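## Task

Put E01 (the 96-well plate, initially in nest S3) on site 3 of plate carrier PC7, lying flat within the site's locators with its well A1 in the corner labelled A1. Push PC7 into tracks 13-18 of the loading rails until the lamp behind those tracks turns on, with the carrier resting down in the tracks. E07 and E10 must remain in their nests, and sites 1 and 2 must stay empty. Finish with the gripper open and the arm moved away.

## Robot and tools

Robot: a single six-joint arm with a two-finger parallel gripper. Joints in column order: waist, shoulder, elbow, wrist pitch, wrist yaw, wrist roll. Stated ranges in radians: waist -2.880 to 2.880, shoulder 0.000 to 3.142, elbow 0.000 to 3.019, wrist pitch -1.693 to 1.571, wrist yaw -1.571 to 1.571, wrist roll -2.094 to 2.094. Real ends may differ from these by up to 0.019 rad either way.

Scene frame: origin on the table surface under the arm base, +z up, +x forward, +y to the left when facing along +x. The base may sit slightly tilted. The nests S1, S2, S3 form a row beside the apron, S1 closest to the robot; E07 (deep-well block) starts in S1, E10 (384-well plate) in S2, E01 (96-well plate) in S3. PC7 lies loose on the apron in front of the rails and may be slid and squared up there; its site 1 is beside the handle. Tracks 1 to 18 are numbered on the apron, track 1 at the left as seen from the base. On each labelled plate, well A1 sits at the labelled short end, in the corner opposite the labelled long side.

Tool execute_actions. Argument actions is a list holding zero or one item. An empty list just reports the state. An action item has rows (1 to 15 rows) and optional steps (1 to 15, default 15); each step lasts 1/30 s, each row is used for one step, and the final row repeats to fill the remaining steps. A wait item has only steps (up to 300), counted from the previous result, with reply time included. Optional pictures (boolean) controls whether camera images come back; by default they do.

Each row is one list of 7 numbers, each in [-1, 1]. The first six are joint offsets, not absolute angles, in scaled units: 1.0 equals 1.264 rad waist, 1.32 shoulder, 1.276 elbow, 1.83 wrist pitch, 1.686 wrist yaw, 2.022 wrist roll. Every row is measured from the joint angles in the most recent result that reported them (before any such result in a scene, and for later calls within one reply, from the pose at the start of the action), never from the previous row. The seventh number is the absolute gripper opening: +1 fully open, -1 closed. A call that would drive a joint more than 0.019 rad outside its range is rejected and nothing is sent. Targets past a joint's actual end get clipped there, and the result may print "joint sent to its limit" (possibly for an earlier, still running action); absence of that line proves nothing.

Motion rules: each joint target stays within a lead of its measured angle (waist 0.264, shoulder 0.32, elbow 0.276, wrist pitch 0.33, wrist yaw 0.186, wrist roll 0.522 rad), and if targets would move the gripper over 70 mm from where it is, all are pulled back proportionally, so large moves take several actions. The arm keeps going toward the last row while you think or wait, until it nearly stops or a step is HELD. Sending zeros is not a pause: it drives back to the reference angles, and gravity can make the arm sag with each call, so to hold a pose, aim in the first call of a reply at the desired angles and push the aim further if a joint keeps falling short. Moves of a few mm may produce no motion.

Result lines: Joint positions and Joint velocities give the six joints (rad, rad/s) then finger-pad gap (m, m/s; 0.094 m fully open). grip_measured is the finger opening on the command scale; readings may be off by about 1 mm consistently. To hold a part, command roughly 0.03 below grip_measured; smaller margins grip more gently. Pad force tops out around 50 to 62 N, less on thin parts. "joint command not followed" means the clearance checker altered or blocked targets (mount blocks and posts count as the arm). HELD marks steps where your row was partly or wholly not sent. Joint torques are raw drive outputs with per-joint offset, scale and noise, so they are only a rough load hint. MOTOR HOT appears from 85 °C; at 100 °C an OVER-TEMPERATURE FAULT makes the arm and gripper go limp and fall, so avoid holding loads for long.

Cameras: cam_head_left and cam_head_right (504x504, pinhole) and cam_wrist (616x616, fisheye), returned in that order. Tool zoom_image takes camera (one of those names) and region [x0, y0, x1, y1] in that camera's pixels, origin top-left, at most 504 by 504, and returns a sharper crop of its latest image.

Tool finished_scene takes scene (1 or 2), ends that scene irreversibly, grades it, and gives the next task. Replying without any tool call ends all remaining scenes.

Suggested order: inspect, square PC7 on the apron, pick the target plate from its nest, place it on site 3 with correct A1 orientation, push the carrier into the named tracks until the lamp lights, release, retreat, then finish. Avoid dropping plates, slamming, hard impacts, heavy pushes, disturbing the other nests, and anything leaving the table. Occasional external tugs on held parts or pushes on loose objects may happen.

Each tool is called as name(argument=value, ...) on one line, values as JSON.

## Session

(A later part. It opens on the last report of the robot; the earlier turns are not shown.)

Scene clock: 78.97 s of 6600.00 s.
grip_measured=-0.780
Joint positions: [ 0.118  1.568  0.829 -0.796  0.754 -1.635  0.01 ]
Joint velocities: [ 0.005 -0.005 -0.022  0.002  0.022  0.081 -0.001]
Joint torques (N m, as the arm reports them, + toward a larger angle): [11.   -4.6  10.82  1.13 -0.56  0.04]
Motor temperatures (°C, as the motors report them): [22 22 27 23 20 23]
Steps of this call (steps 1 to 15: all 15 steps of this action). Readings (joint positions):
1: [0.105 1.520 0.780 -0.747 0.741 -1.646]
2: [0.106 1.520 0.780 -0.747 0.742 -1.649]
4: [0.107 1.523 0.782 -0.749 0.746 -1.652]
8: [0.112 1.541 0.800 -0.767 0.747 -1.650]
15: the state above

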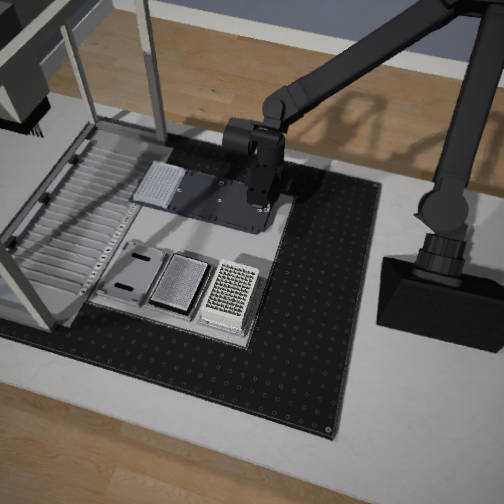

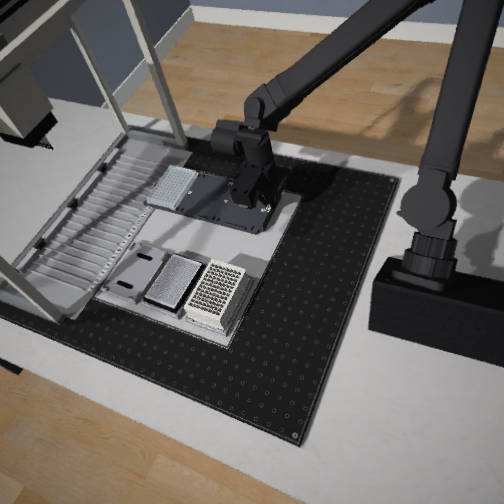

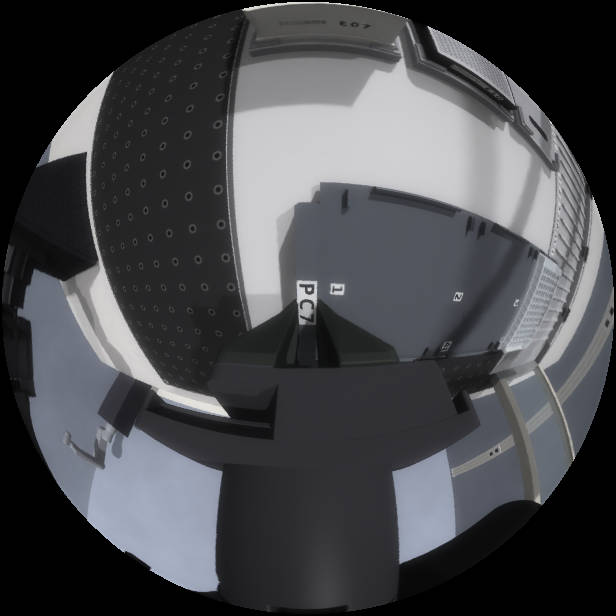

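execute_actions(actions=[{"rows":[[0,0,0,-0.015,0,0.01,-0.83],[0,0,0,-0.015,0.005,0.02,-0.83],[0,0,0,-0.015,0.01,0.03,-0.83],[0,0,0,-0.015,0.02,0.042,-0.83]]}])

zoom_image(camera="cam_head_left", region=[90,140,210,230])

Scene clock: 81.80 s of 6600.00 s.
grip_measured=-0.780
Joint positions: [ 0.119  1.568  0.828 -0.803  0.774 -1.593  0.01 ]
Joint velocities: [-0.005 -0.015 -0.012 -0.007  0.022 -0.007  0.   ]
Joint torques (N m, as the arm reports them, + toward a larger angle): [ 9.61 -7.42  4.5  -0.14  0.36  0.45]
Motor temperatures (°C, as the motors report them): [22 22 27 23 20 22]
Steps of this call (steps 1 to 15: the robot went on to your last target; steps 16 to 70: nothing new was sent; steps 71 to 85: all 15 steps of this action). Readings (joint positions):
71: [0.118 1.568 0.828 -0.801 0.754 -1.631]
72: [0.118 1.568 0.828 -0.801 0.755 -1.626]
74: [0.119 1.568 0.828 -0.801 0.767 -1.610]
78: [0.119 1.568 0.828 -0.803 0.774 -1.596]
85: the state above

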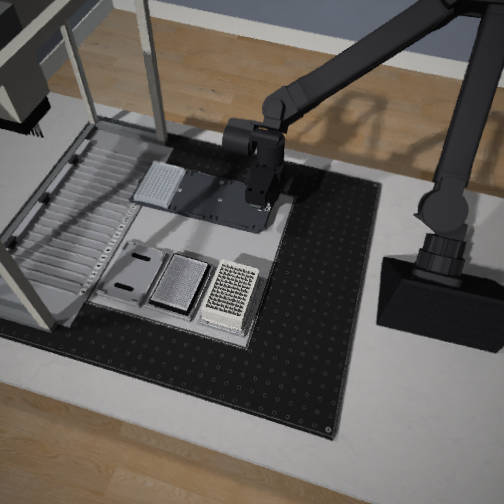

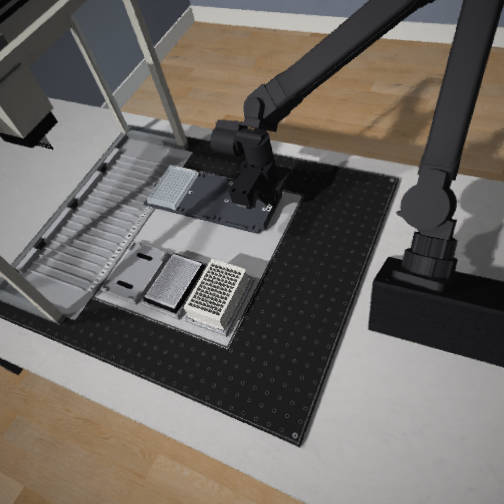

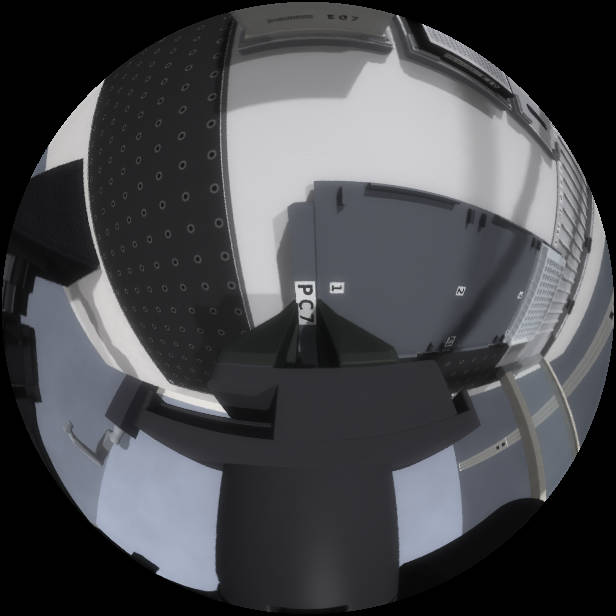

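Region (90, 140, 210, 230) of cam_head_left's 504x504 image, scaled by 4.200, with more detail than that image has; it fills the top 378 rows of this view, and the rest is white.

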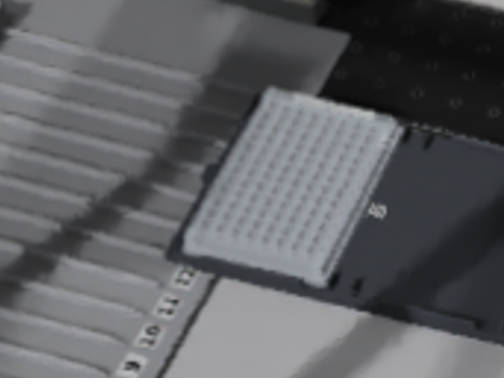

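execute_actions(actions=[{"rows":[[0,-0.015,0,0,0,0.02,-0.83],[0,-0.022,-0.008,0,0,0.02,-0.83],[0,-0.03,-0.016,0.005,0,0.02,-0.83],[0,-0.038,-0.024,0.01,0,0.02,-0.83],[0,-0.045,-0.032,0.015,0,0.02,-0.83],[0,-0.05,-0.04,0.02,0,0.02,-0.83]]}])

zoom_image(camera="cam_head_left", region=[90,140,210,230])

Scene clock: 84.37 s of 6600.00 s.
grip_measured=-0.780
Joint positions: [ 0.119  1.532  0.782 -0.778  0.77  -1.586  0.01 ]
Joint velocities: [ 0.005  0.005  0.007 -0.017  0.022 -0.066 -0.   ]
Joint torques (N m, as the arm reports them, + toward a larger angle): [ 9.24 -9.24  3.97  0.95  0.04  0.34]
Motor temperatures (°C, as the motors report them): [22 22 27 23 20 23]
Steps of this call (steps 1 to 15: the robot went on to your last target; steps 16 to 62: nothing new was sent; steps 63 to 77: all 15 steps of this action). Readings (joint positions):
63: [0.119 1.568 0.828 -0.803 0.773 -1.593]
64: [0.119 1.568 0.828 -0.803 0.773 -1.593]
66: [0.119 1.565 0.824 -0.799 0.772 -1.593]
70: [0.119 1.541 0.793 -0.778 0.770 -1.591]
77: the state above

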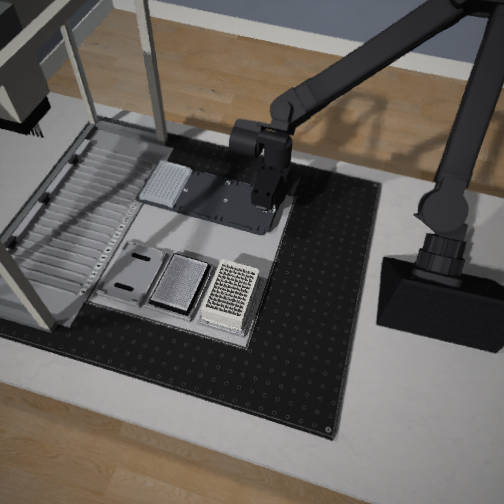

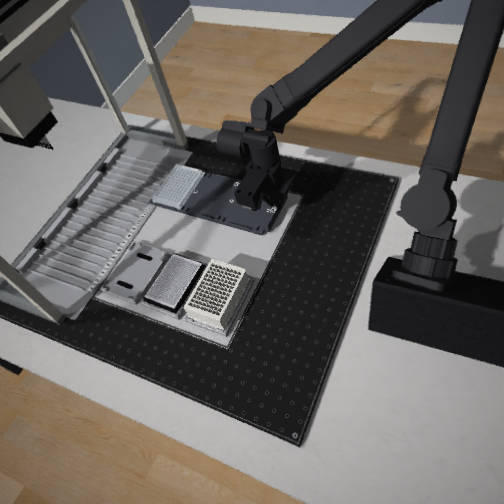

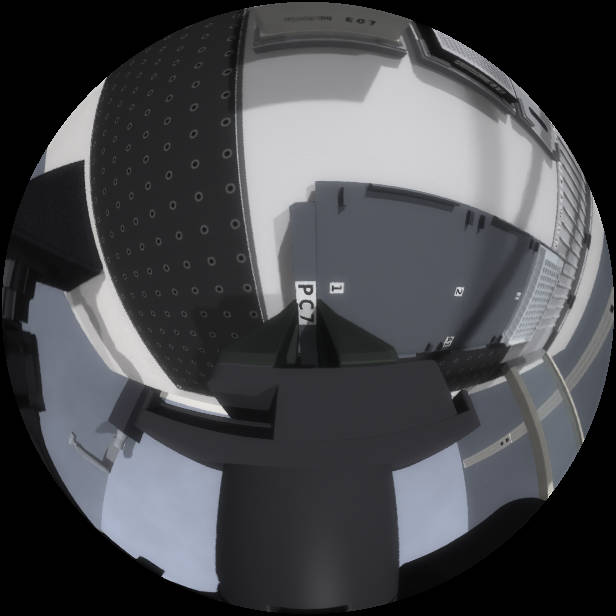

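Region (90, 140, 210, 230) of cam_head_left's 504x504 image, scaled by 4.200, with more detail than that image has; it fills the top 378 rows of this view, and the rest is white.

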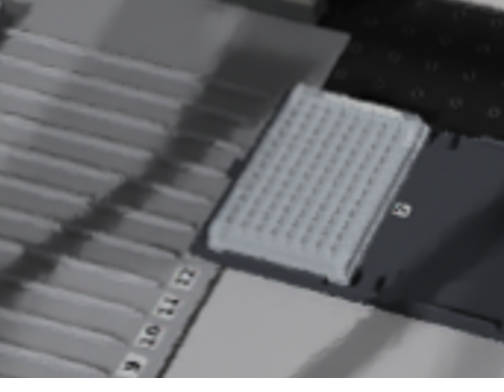

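execute_actions(actions=[])

execute_actions(actions=[{"rows":[[0,0.02,0.03,-0.005,0,0,-0.83],[0,0.03,0.045,-0.008,0,0,-0.83],[0,0.04,0.06,-0.011,0,0,-0.83],[0,0.05,0.075,-0.014,0,0,-0.83],[0,0.06,0.09,-0.017,0,0,-0.83],[0,0.07,0.1,-0.02,0,0,-0.83],[0,0.08,0.115,-0.022,0,0,-0.83]],"steps":15}])

zoom_image(camera="cam_head_left", region=[60,120,240,260])

Scene clock: 91.87 s of 6600.00 s.
grip_measured=-0.780
Joint positions: [ 0.119  1.532  0.782 -0.778  0.77  -1.585  0.01 ]
Joint velocities: [-0.024 -0.024 -0.002 -0.022 -0.037 -0.007 -0.001]
Joint torques (N m, as the arm reports them, + toward a larger angle): [ 9.17 -9.23  3.98  0.98  0.04  0.35]
Motor temperatures (°C, as the motors report them): [22 22 27 23 20 23]
Steps of this call (steps 1 to 15: the robot went on to your last target; steps 16 to 90: nothing new was sent; then 4.50 s passed at rest). Readings (joint positions):
1: [0.119 1.532 0.782 -0.778 0.770 -1.586]
2: [0.119 1.532 0.782 -0.778 0.770 -1.586]
4: [0.119 1.532 0.782 -0.778 0.770 -1.585]
8: [0.119 1.532 0.782 -0.778 0.770 -1.585]
90: the state above
The arm was judged still, so your last target was given up. Only a new action makes it travel on or press farther. Fingers that are still opening or closing keep moving.

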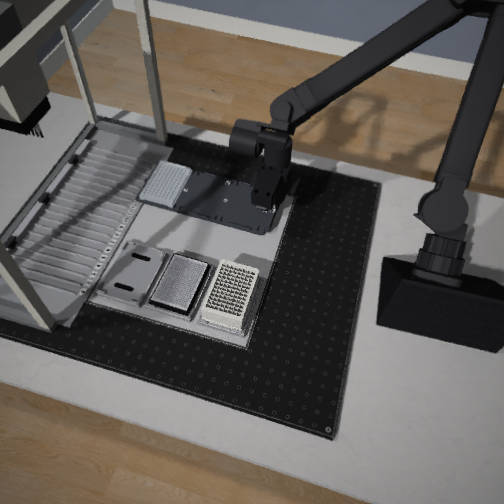

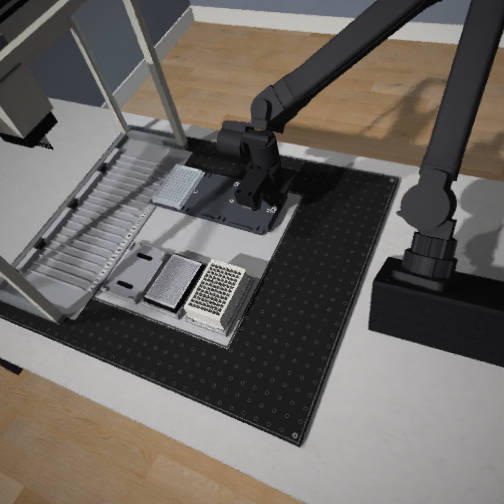

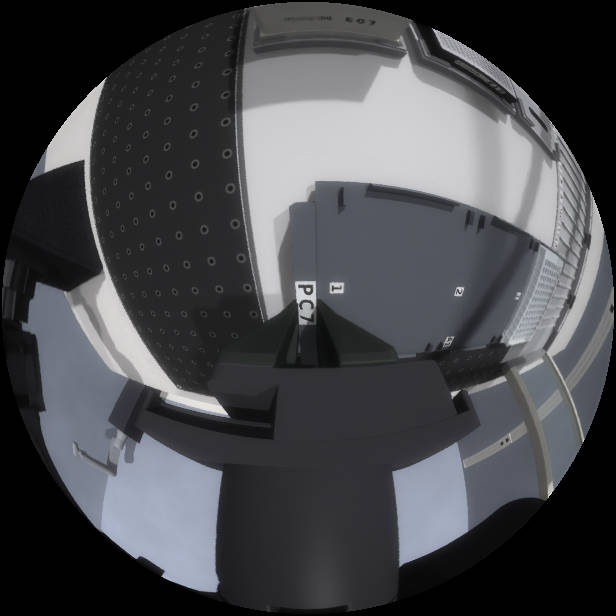

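Scene clock: 92.37 s of 6600.00 s.
grip_measured=-0.780
Joint positions: [ 0.121  1.611  0.885 -0.83   0.771 -1.589  0.01 ]
Joint velocities: [-0.015 -0.005 -0.007 -0.002 -0.139  0.066  0.   ]
Joint torques (N m, as the arm reports them, + toward a larger angle): [10.02 -5.73  8.1   0.94 -0.16  0.03]
Motor temperatures (°C, as the motors report them): [22 22 27 23 20 23]
Steps of this call (steps 1 to 15: all 15 steps of this action). Readings (joint positions):
1: [0.119 1.533 0.782 -0.778 0.770 -1.587]
2: [0.119 1.537 0.784 -0.779 0.771 -1.588]
4: [0.119 1.546 0.794 -0.796 0.772 -1.589]
8: [0.120 1.580 0.840 -0.830 0.772 -1.589]
15: the state above

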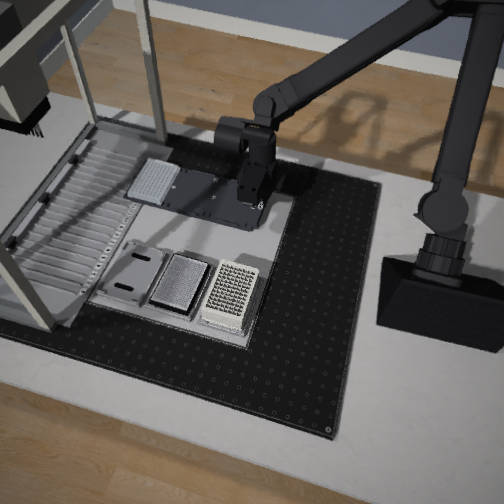

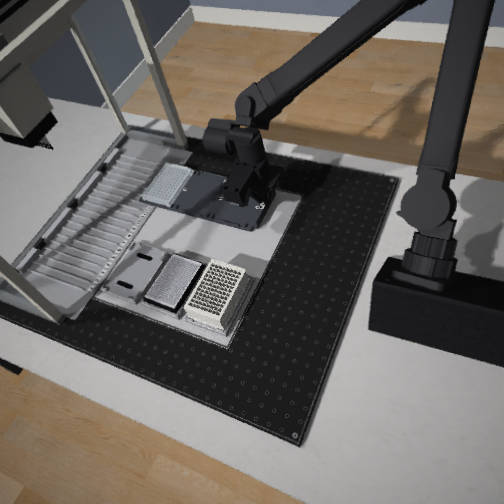

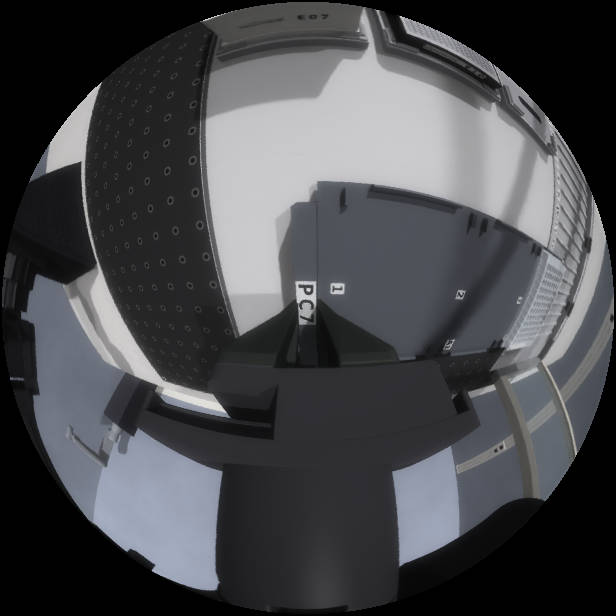

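Region (60, 120, 240, 260) of cam_head_left's 504x504 image, scaled by 2.800, with more detail than that image has.

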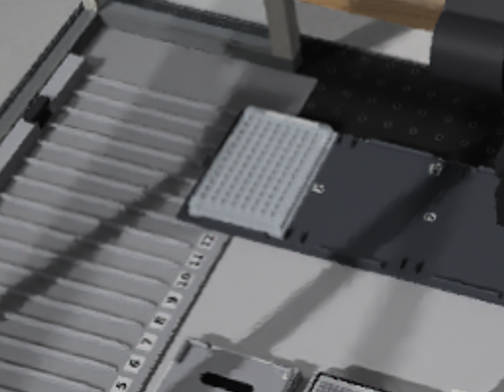

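execute_actions(actions=[{"rows":[[0,0.02,0.03,0,0,0,-0.65],[0,0.02,0.03,0,0,0,-0.65],[0,0.02,0.03,0,0,0,-0.65],[0,0.03,0.045,0,0,0,-0.65],[0,0.04,0.06,0,0,0,-0.65],[0,0.05,0.075,0,0,0,-0.65],[0.01,0.06,0.09,0,0,0,-0.65],[0.01,0.07,0.1,0,0,0,-0.65],[0.01,0.085,0.119,0,0,0,-0.65]],"steps":15}], pictures=false)

execute_actions(actions=[{"steps":8}])

zoom_image(camera="cam_head_left", region=[60,120,240,260])

Scene clock: 95.43 s of 6600.00 s.
grip_measured=-0.650
Joint positions: [ 0.135  1.695  0.991 -0.854  0.773 -1.589  0.016]
Joint velocities: [-0.005  0.024  0.076 -0.022 -0.095 -0.081  0.002]
Joint torques (N m, as the arm reports them, + toward a larger angle): [11.52 -6.49  8.19  1.34 -0.17  0.  ]
Motor temperatures (°C, as the motors report them): [22 22 27 23 20 23]
Steps of this call (steps 1 to 15: the robot went on to your last target; steps 16 to 77: nothing new was sent; steps 78 to 92: all 15 steps of this action). Readings (joint positions):
78: [0.121 1.611 0.885 -0.830 0.771 -1.589]
79: [0.121 1.612 0.886 -0.830 0.771 -1.589]
81: [0.121 1.615 0.889 -0.830 0.771 -1.589]
85: [0.124 1.637 0.915 -0.848 0.773 -1.589]
92: the state above

Scene clock: 95.70 s of 6600.00 s.
grip_measured=-0.650
Joint positions: [ 0.135  1.695  0.992 -0.854  0.773 -1.589  0.016]
Joint velocities: [ 0.005 -0.005 -0.002  0.007 -0.022  0.007  0.002]
Joint torques (N m, as the arm reports them, + toward a larger angle): [11.63 -6.7   8.45  1.38 -0.17  0.  ]
Motor temperatures (°C, as the motors report them): [22 22 27 23 20 23]
Steps of this call (steps 1 to 8: the robot went on to your last target). Readings (joint positions):
1: [0.135 1.695 0.992 -0.854 0.773 -1.589]
2: [0.135 1.695 0.992 -0.854 0.773 -1.589]
4: [0.135 1.695 0.992 -0.854 0.773 -1.589]
8: the state above

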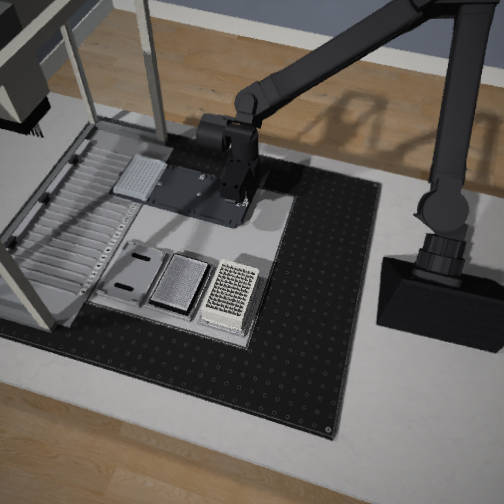

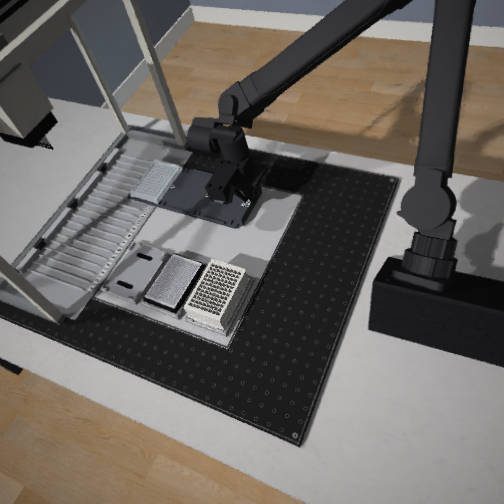

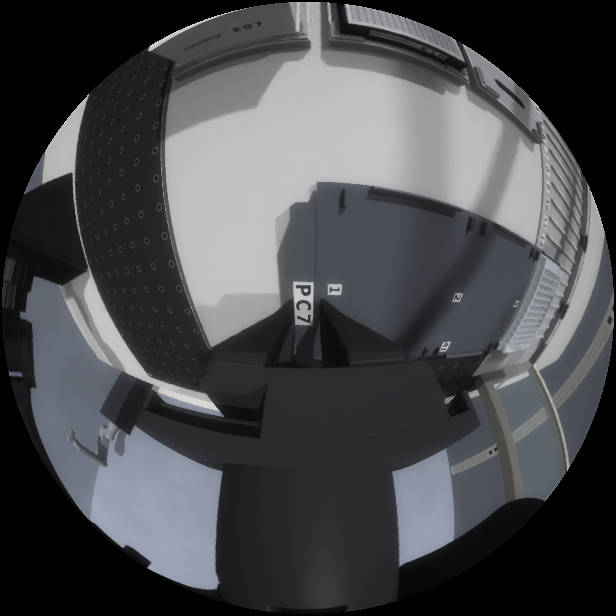

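Region (60, 120, 240, 260) of cam_head_left's 504x504 image, scaled by 2.800, with more detail than that image has.

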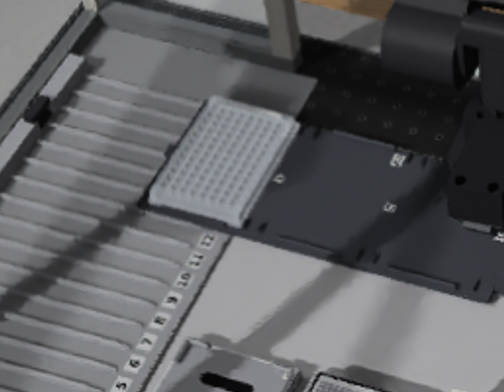

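Entering.

execute_actions(actions=[{"rows":[[0,0.03,0.047,0,0,0,-0.65],[0,0.04,0.062,0,0,0,-0.65],[0,0.05,0.077,0,0,0,-0.65],[0,0.06,0.092,0,0,0,-0.65],[0,0.07,0.107,0,0,0,-0.65],[0,0.08,0.122,0,0,0,-0.65],[0,0.09,0.137,0,0,0,-0.65],[0,0.1,0.152,0,0,0,-0.65],[0,0.11,0.167,0,0,0,-0.65],[0,0.12,0.182,0,0,0,-0.65],[0,0.13,0.198,0,0,0,-0.65]],"steps":15}], pictures=false)

execute_actions(actions=[{"steps":8}])

Scene clock: 98.27 s of 6600.00 s.
grip_measured=-0.650
Joint positions: [ 0.142  1.828  1.199 -0.886  0.776 -1.589  0.016]
Joint velocities: [-0.034  0.142  0.242  0.002 -0.007 -0.066  0.   ]
Joint torques (N m, as the arm reports them, + toward a larger angle): [12.89 -8.21  7.62  1.62 -0.2   0.  ]
Motor temperatures (°C, as the motors report them): [22 22 27 23 20 23]
Steps of this call (steps 1 to 15: the robot went on to your last target; steps 16 to 62: nothing new was sent; steps 63 to 77: all 15 steps of this action). Readings (joint positions):
63: [0.135 1.696 0.993 -0.855 0.773 -1.589]
64: [0.135 1.698 0.995 -0.858 0.773 -1.589]
66: [0.135 1.708 1.008 -0.870 0.774 -1.589]
70: [0.139 1.751 1.072 -0.882 0.774 -1.589]
77: the state above

Scene clock: 98.53 s of 6600.00 s.
grip_measured=-0.650
Joint positions: [ 0.142  1.833  1.207 -0.886  0.776 -1.589  0.016]
Joint velocities: [-0.005 -0.015 -0.002 -0.002 -0.037  0.037 -0.   ]
Joint torques (N m, as the arm reports them, + toward a larger angle): [13.17 -7.94  8.29  1.66 -0.21  0.01]
Motor temperatures (°C, as the motors report them): [22 22 27 23 20 23]
Steps of this call (steps 1 to 8: the robot went on to your last target). Readings (joint positions):
1: [0.142 1.831 1.205 -0.886 0.776 -1.589]
2: [0.142 1.832 1.207 -0.886 0.776 -1.589]
4: [0.142 1.833 1.207 -0.886 0.776 -1.589]
8: the state above

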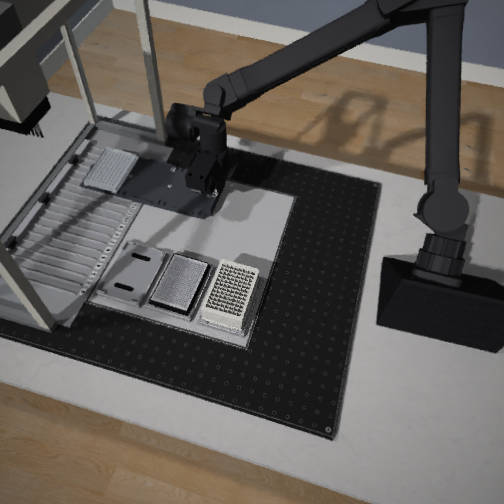

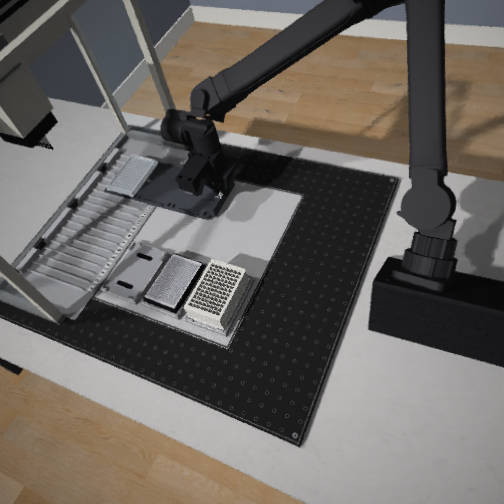

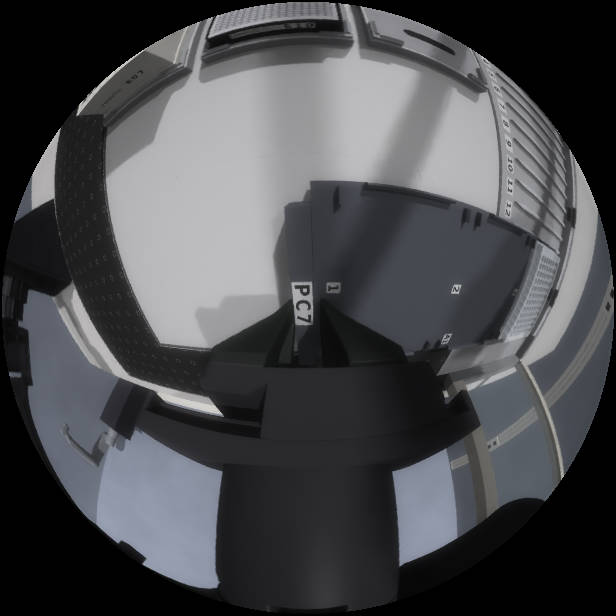

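execute_actions(actions=[{"rows":[[0,0.03,0.035,0,0,0,-0.65],[0,0.04,0.05,0,0,0,-0.65],[0,0.05,0.065,0,0,0,-0.65],[0,0.06,0.08,0,0,0,-0.65],[0,0.07,0.095,0,0,0,-0.65],[0,0.08,0.112,0,0,0,-0.65]],"steps":15}])

zoom_image(camera="cam_head_left", region=[40,110,220,250])

Scene clock: 100.93 s of 6600.00 s.
grip_measured=-0.650
Joint positions: [ 0.148  1.894  1.301 -0.908  0.78  -1.589  0.016]
Joint velocities: [ 0.005  0.005  0.002  0.002 -0.051 -0.037  0.   ]
Joint torques (N m, as the arm reports them, + toward a larger angle): [13.89 -7.9   9.41  1.36 -0.23  0.01]
Motor temperatures (°C, as the motors report them): [22 22 28 23 20 22]
Steps of this call (steps 1 to 15: the robot went on to your last target; steps 16 to 57: nothing new was sent; steps 58 to 72: all 15 steps of this action). Readings (joint positions):
58: [0.142 1.833 1.207 -0.886 0.776 -1.589]
59: [0.142 1.834 1.208 -0.886 0.777 -1.589]
61: [0.142 1.842 1.219 -0.896 0.778 -1.589]
65: [0.147 1.878 1.272 -0.908 0.780 -1.589]
72: the state above

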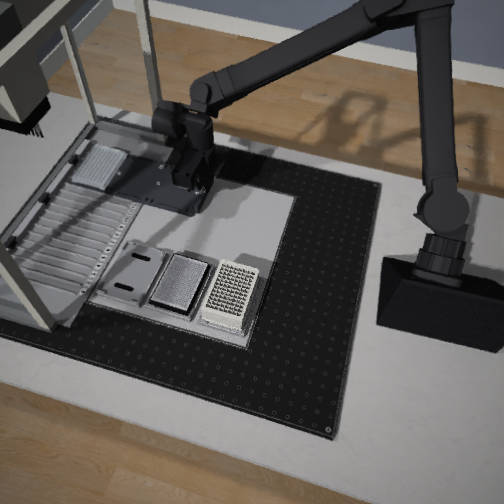

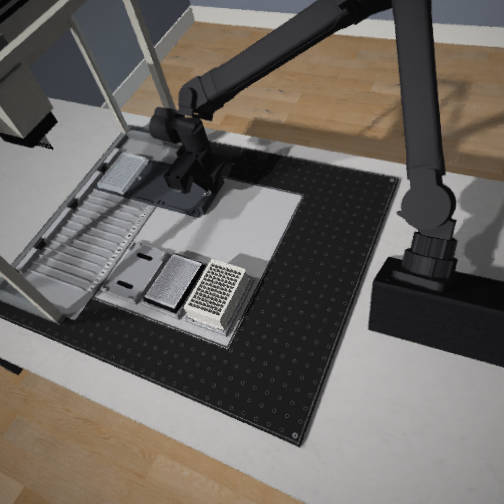

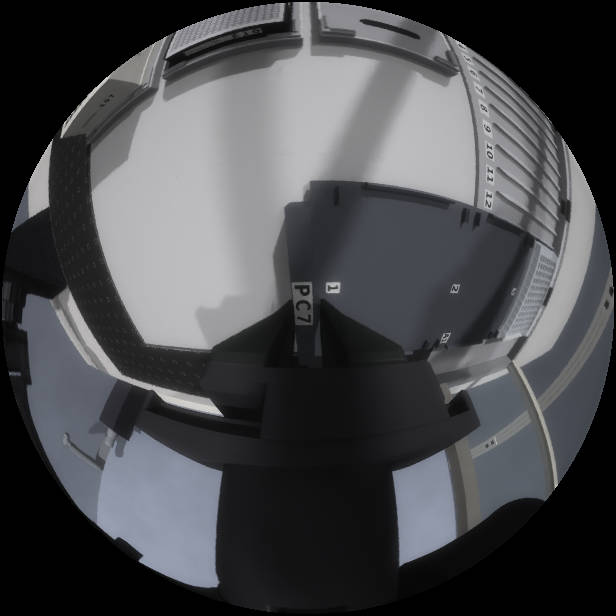

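Region (40, 110, 220, 250) of cam_head_left's 504x504 image, scaled by 2.800, with more detail than that image has.

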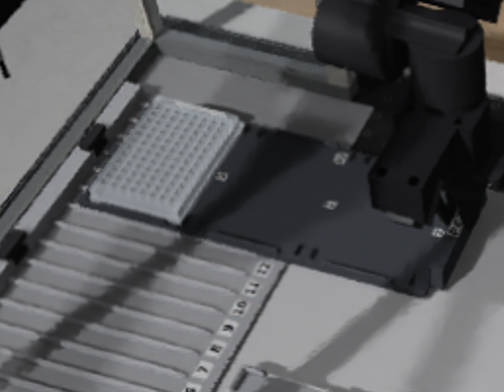

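execute_actions(actions=[{"rows":[[0.004,0.03,0.045,0.01,0,0,-0.65],[0.004,0.035,0.055,0.01,0,0,-0.65],[0.004,0.04,0.065,0.015,0,0,-0.65],[0.004,0.048,0.078,0.02,0,0,-0.65]],"steps":15}])

Scene clock: 103.87 s of 6600.00 s.
grip_measured=-0.649
Joint positions: [ 0.15   1.918  1.342 -0.908  0.781 -1.589  0.016]
Joint velocities: [ 0.005 -0.005 -0.002 -0.012  0.022 -0.007  0.001]
Joint torques (N m, as the arm reports them, + toward a larger angle): [15.4  -8.67 10.34  1.88 -0.19  0.01]
Motor temperatures (°C, as the motors report them): [22 22 28 23 20 22]
Steps of this call (steps 1 to 15: the robot went on to your last target; steps 16 to 73: nothing new was sent; steps 74 to 88: all 15 steps of this action). Readings (joint positions):
74: [0.149 1.894 1.301 -0.908 0.780 -1.589]
75: [0.149 1.894 1.302 -0.908 0.780 -1.589]
77: [0.149 1.899 1.308 -0.908 0.780 -1.589]
81: [0.150 1.916 1.339 -0.908 0.780 -1.589]
88: the state above

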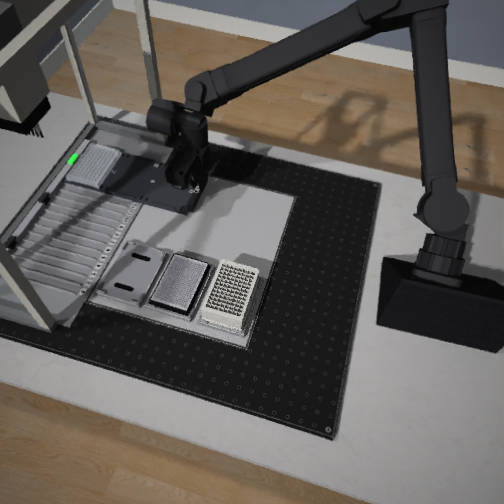

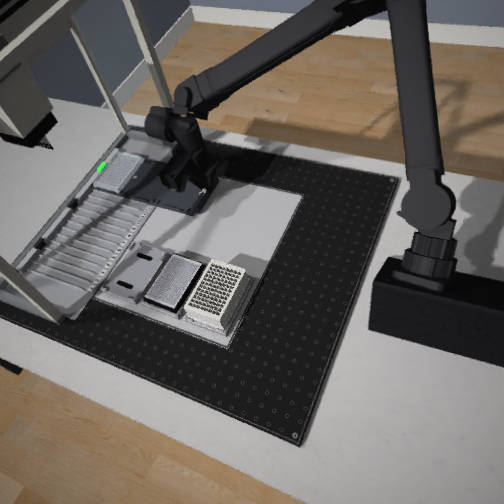

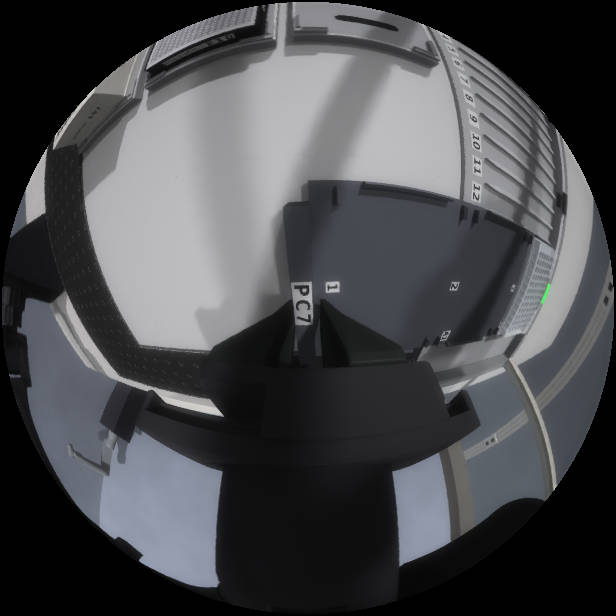

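execute_actions(actions=[{"rows":[[0.01,0,0.02,0,0,0,0],[0.01,0,0.02,0,0,0,0],[0.01,0,0.02,0,0,0,0],[0.02,0,0.02,0,0,0,0],[0.02,0,0.03,0,0,0,0],[0.035,-0.01,0.03,-0.01,0,0,0],[0.05,-0.02,0.04,-0.02,0,0,0],[0.065,-0.035,0.04,-0.03,0,0,0],[0.08,-0.05,0.04,-0.04,0,0,0]],"steps":15}], pictures=false)

execute_actions(actions=[{"rows":[[0.03,-0.02,0.02,0,0,0,0],[0.045,-0.04,0.02,0,0,0,0],[0.06,-0.06,0.02,0,0,0,0],[0.075,-0.09,0,0,0,0,0],[0.09,-0.12,0,0,0,0,0],[0.1,-0.16,-0.03,0,0,0,0],[0.1,-0.2,-0.06,0,0,0,0],[0.1,-0.25,-0.1,0,0,0,0]],"steps":15}])

Scene clock: 111.40 s of 6600.00 s.
grip_measured=-0.002
Joint positions: [ 0.254  1.872  1.349 -0.964  0.781 -1.589  0.047]
Joint velocities: [ 0.23  -0.171  0.056 -0.037 -0.037  0.066  0.001]
Joint torques (N m, as the arm reports them, + toward a larger angle): [ 13.33 -11.67   9.39   0.21  -0.11   0.02]
Motor temperatures (°C, as the motors report them): [22 22 28 23 19 22]
Steps of this call (steps 1 to 15: the robot went on to your last target; steps 16 to 90: nothing new was sent; then 4.03 s passed at rest; steps 91 to 105: all 15 steps of this action). Readings (joint positions):
91: [0.150 1.918 1.342 -0.908 0.781 -1.589]
92: [0.150 1.918 1.342 -0.908 0.781 -1.589]
94: [0.151 1.918 1.342 -0.908 0.781 -1.589]
98: [0.165 1.917 1.345 -0.922 0.781 -1.589]
105: the state above

Scene clock: 111.90 s of 6600.00 s.
grip_measured=-0.002
Joint positions: [ 0.39   1.496  1.234 -0.964  0.783 -1.589  0.047]
Joint velocities: [-0.015 -0.337  0.007  0.002  0.037  0.037 -0.   ]
Joint torques (N m, as the arm reports them, + toward a larger angle): [10.54 -1.77  6.38  1.13 -0.18  0.04]
Motor temperatures (°C, as the motors report them): [22 22 28 23 19 22]
Steps of this call (steps 1 to 15: all 15 steps of this action). Readings (joint positions):
1: [0.263 1.866 1.350 -0.964 0.781 -1.589]
2: [0.271 1.860 1.350 -0.964 0.781 -1.589]
4: [0.290 1.843 1.350 -0.964 0.781 -1.589]
8: [0.348 1.742 1.312 -0.964 0.781 -1.589]
15: the state above

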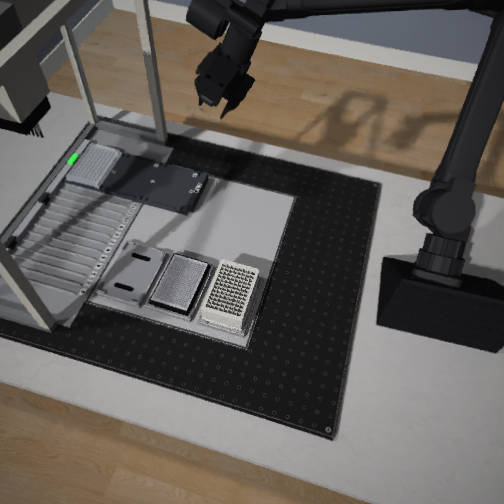

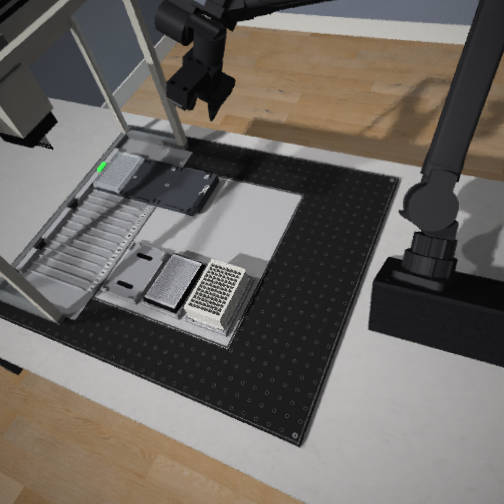

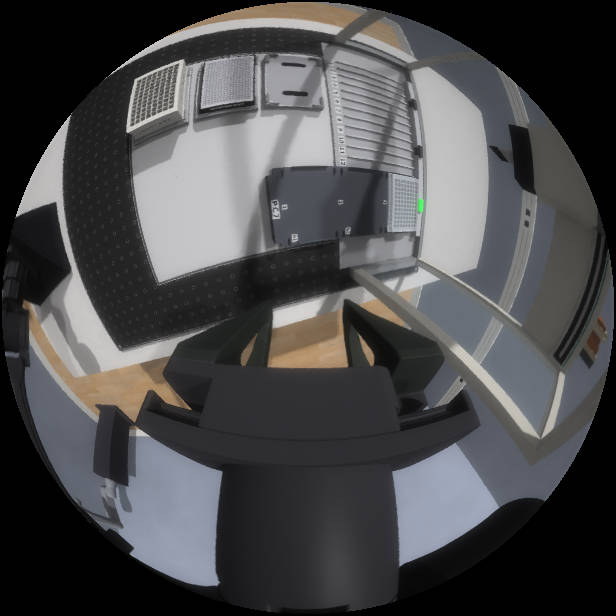

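finished_scene(scene=2)

The scene is finished: the task was done.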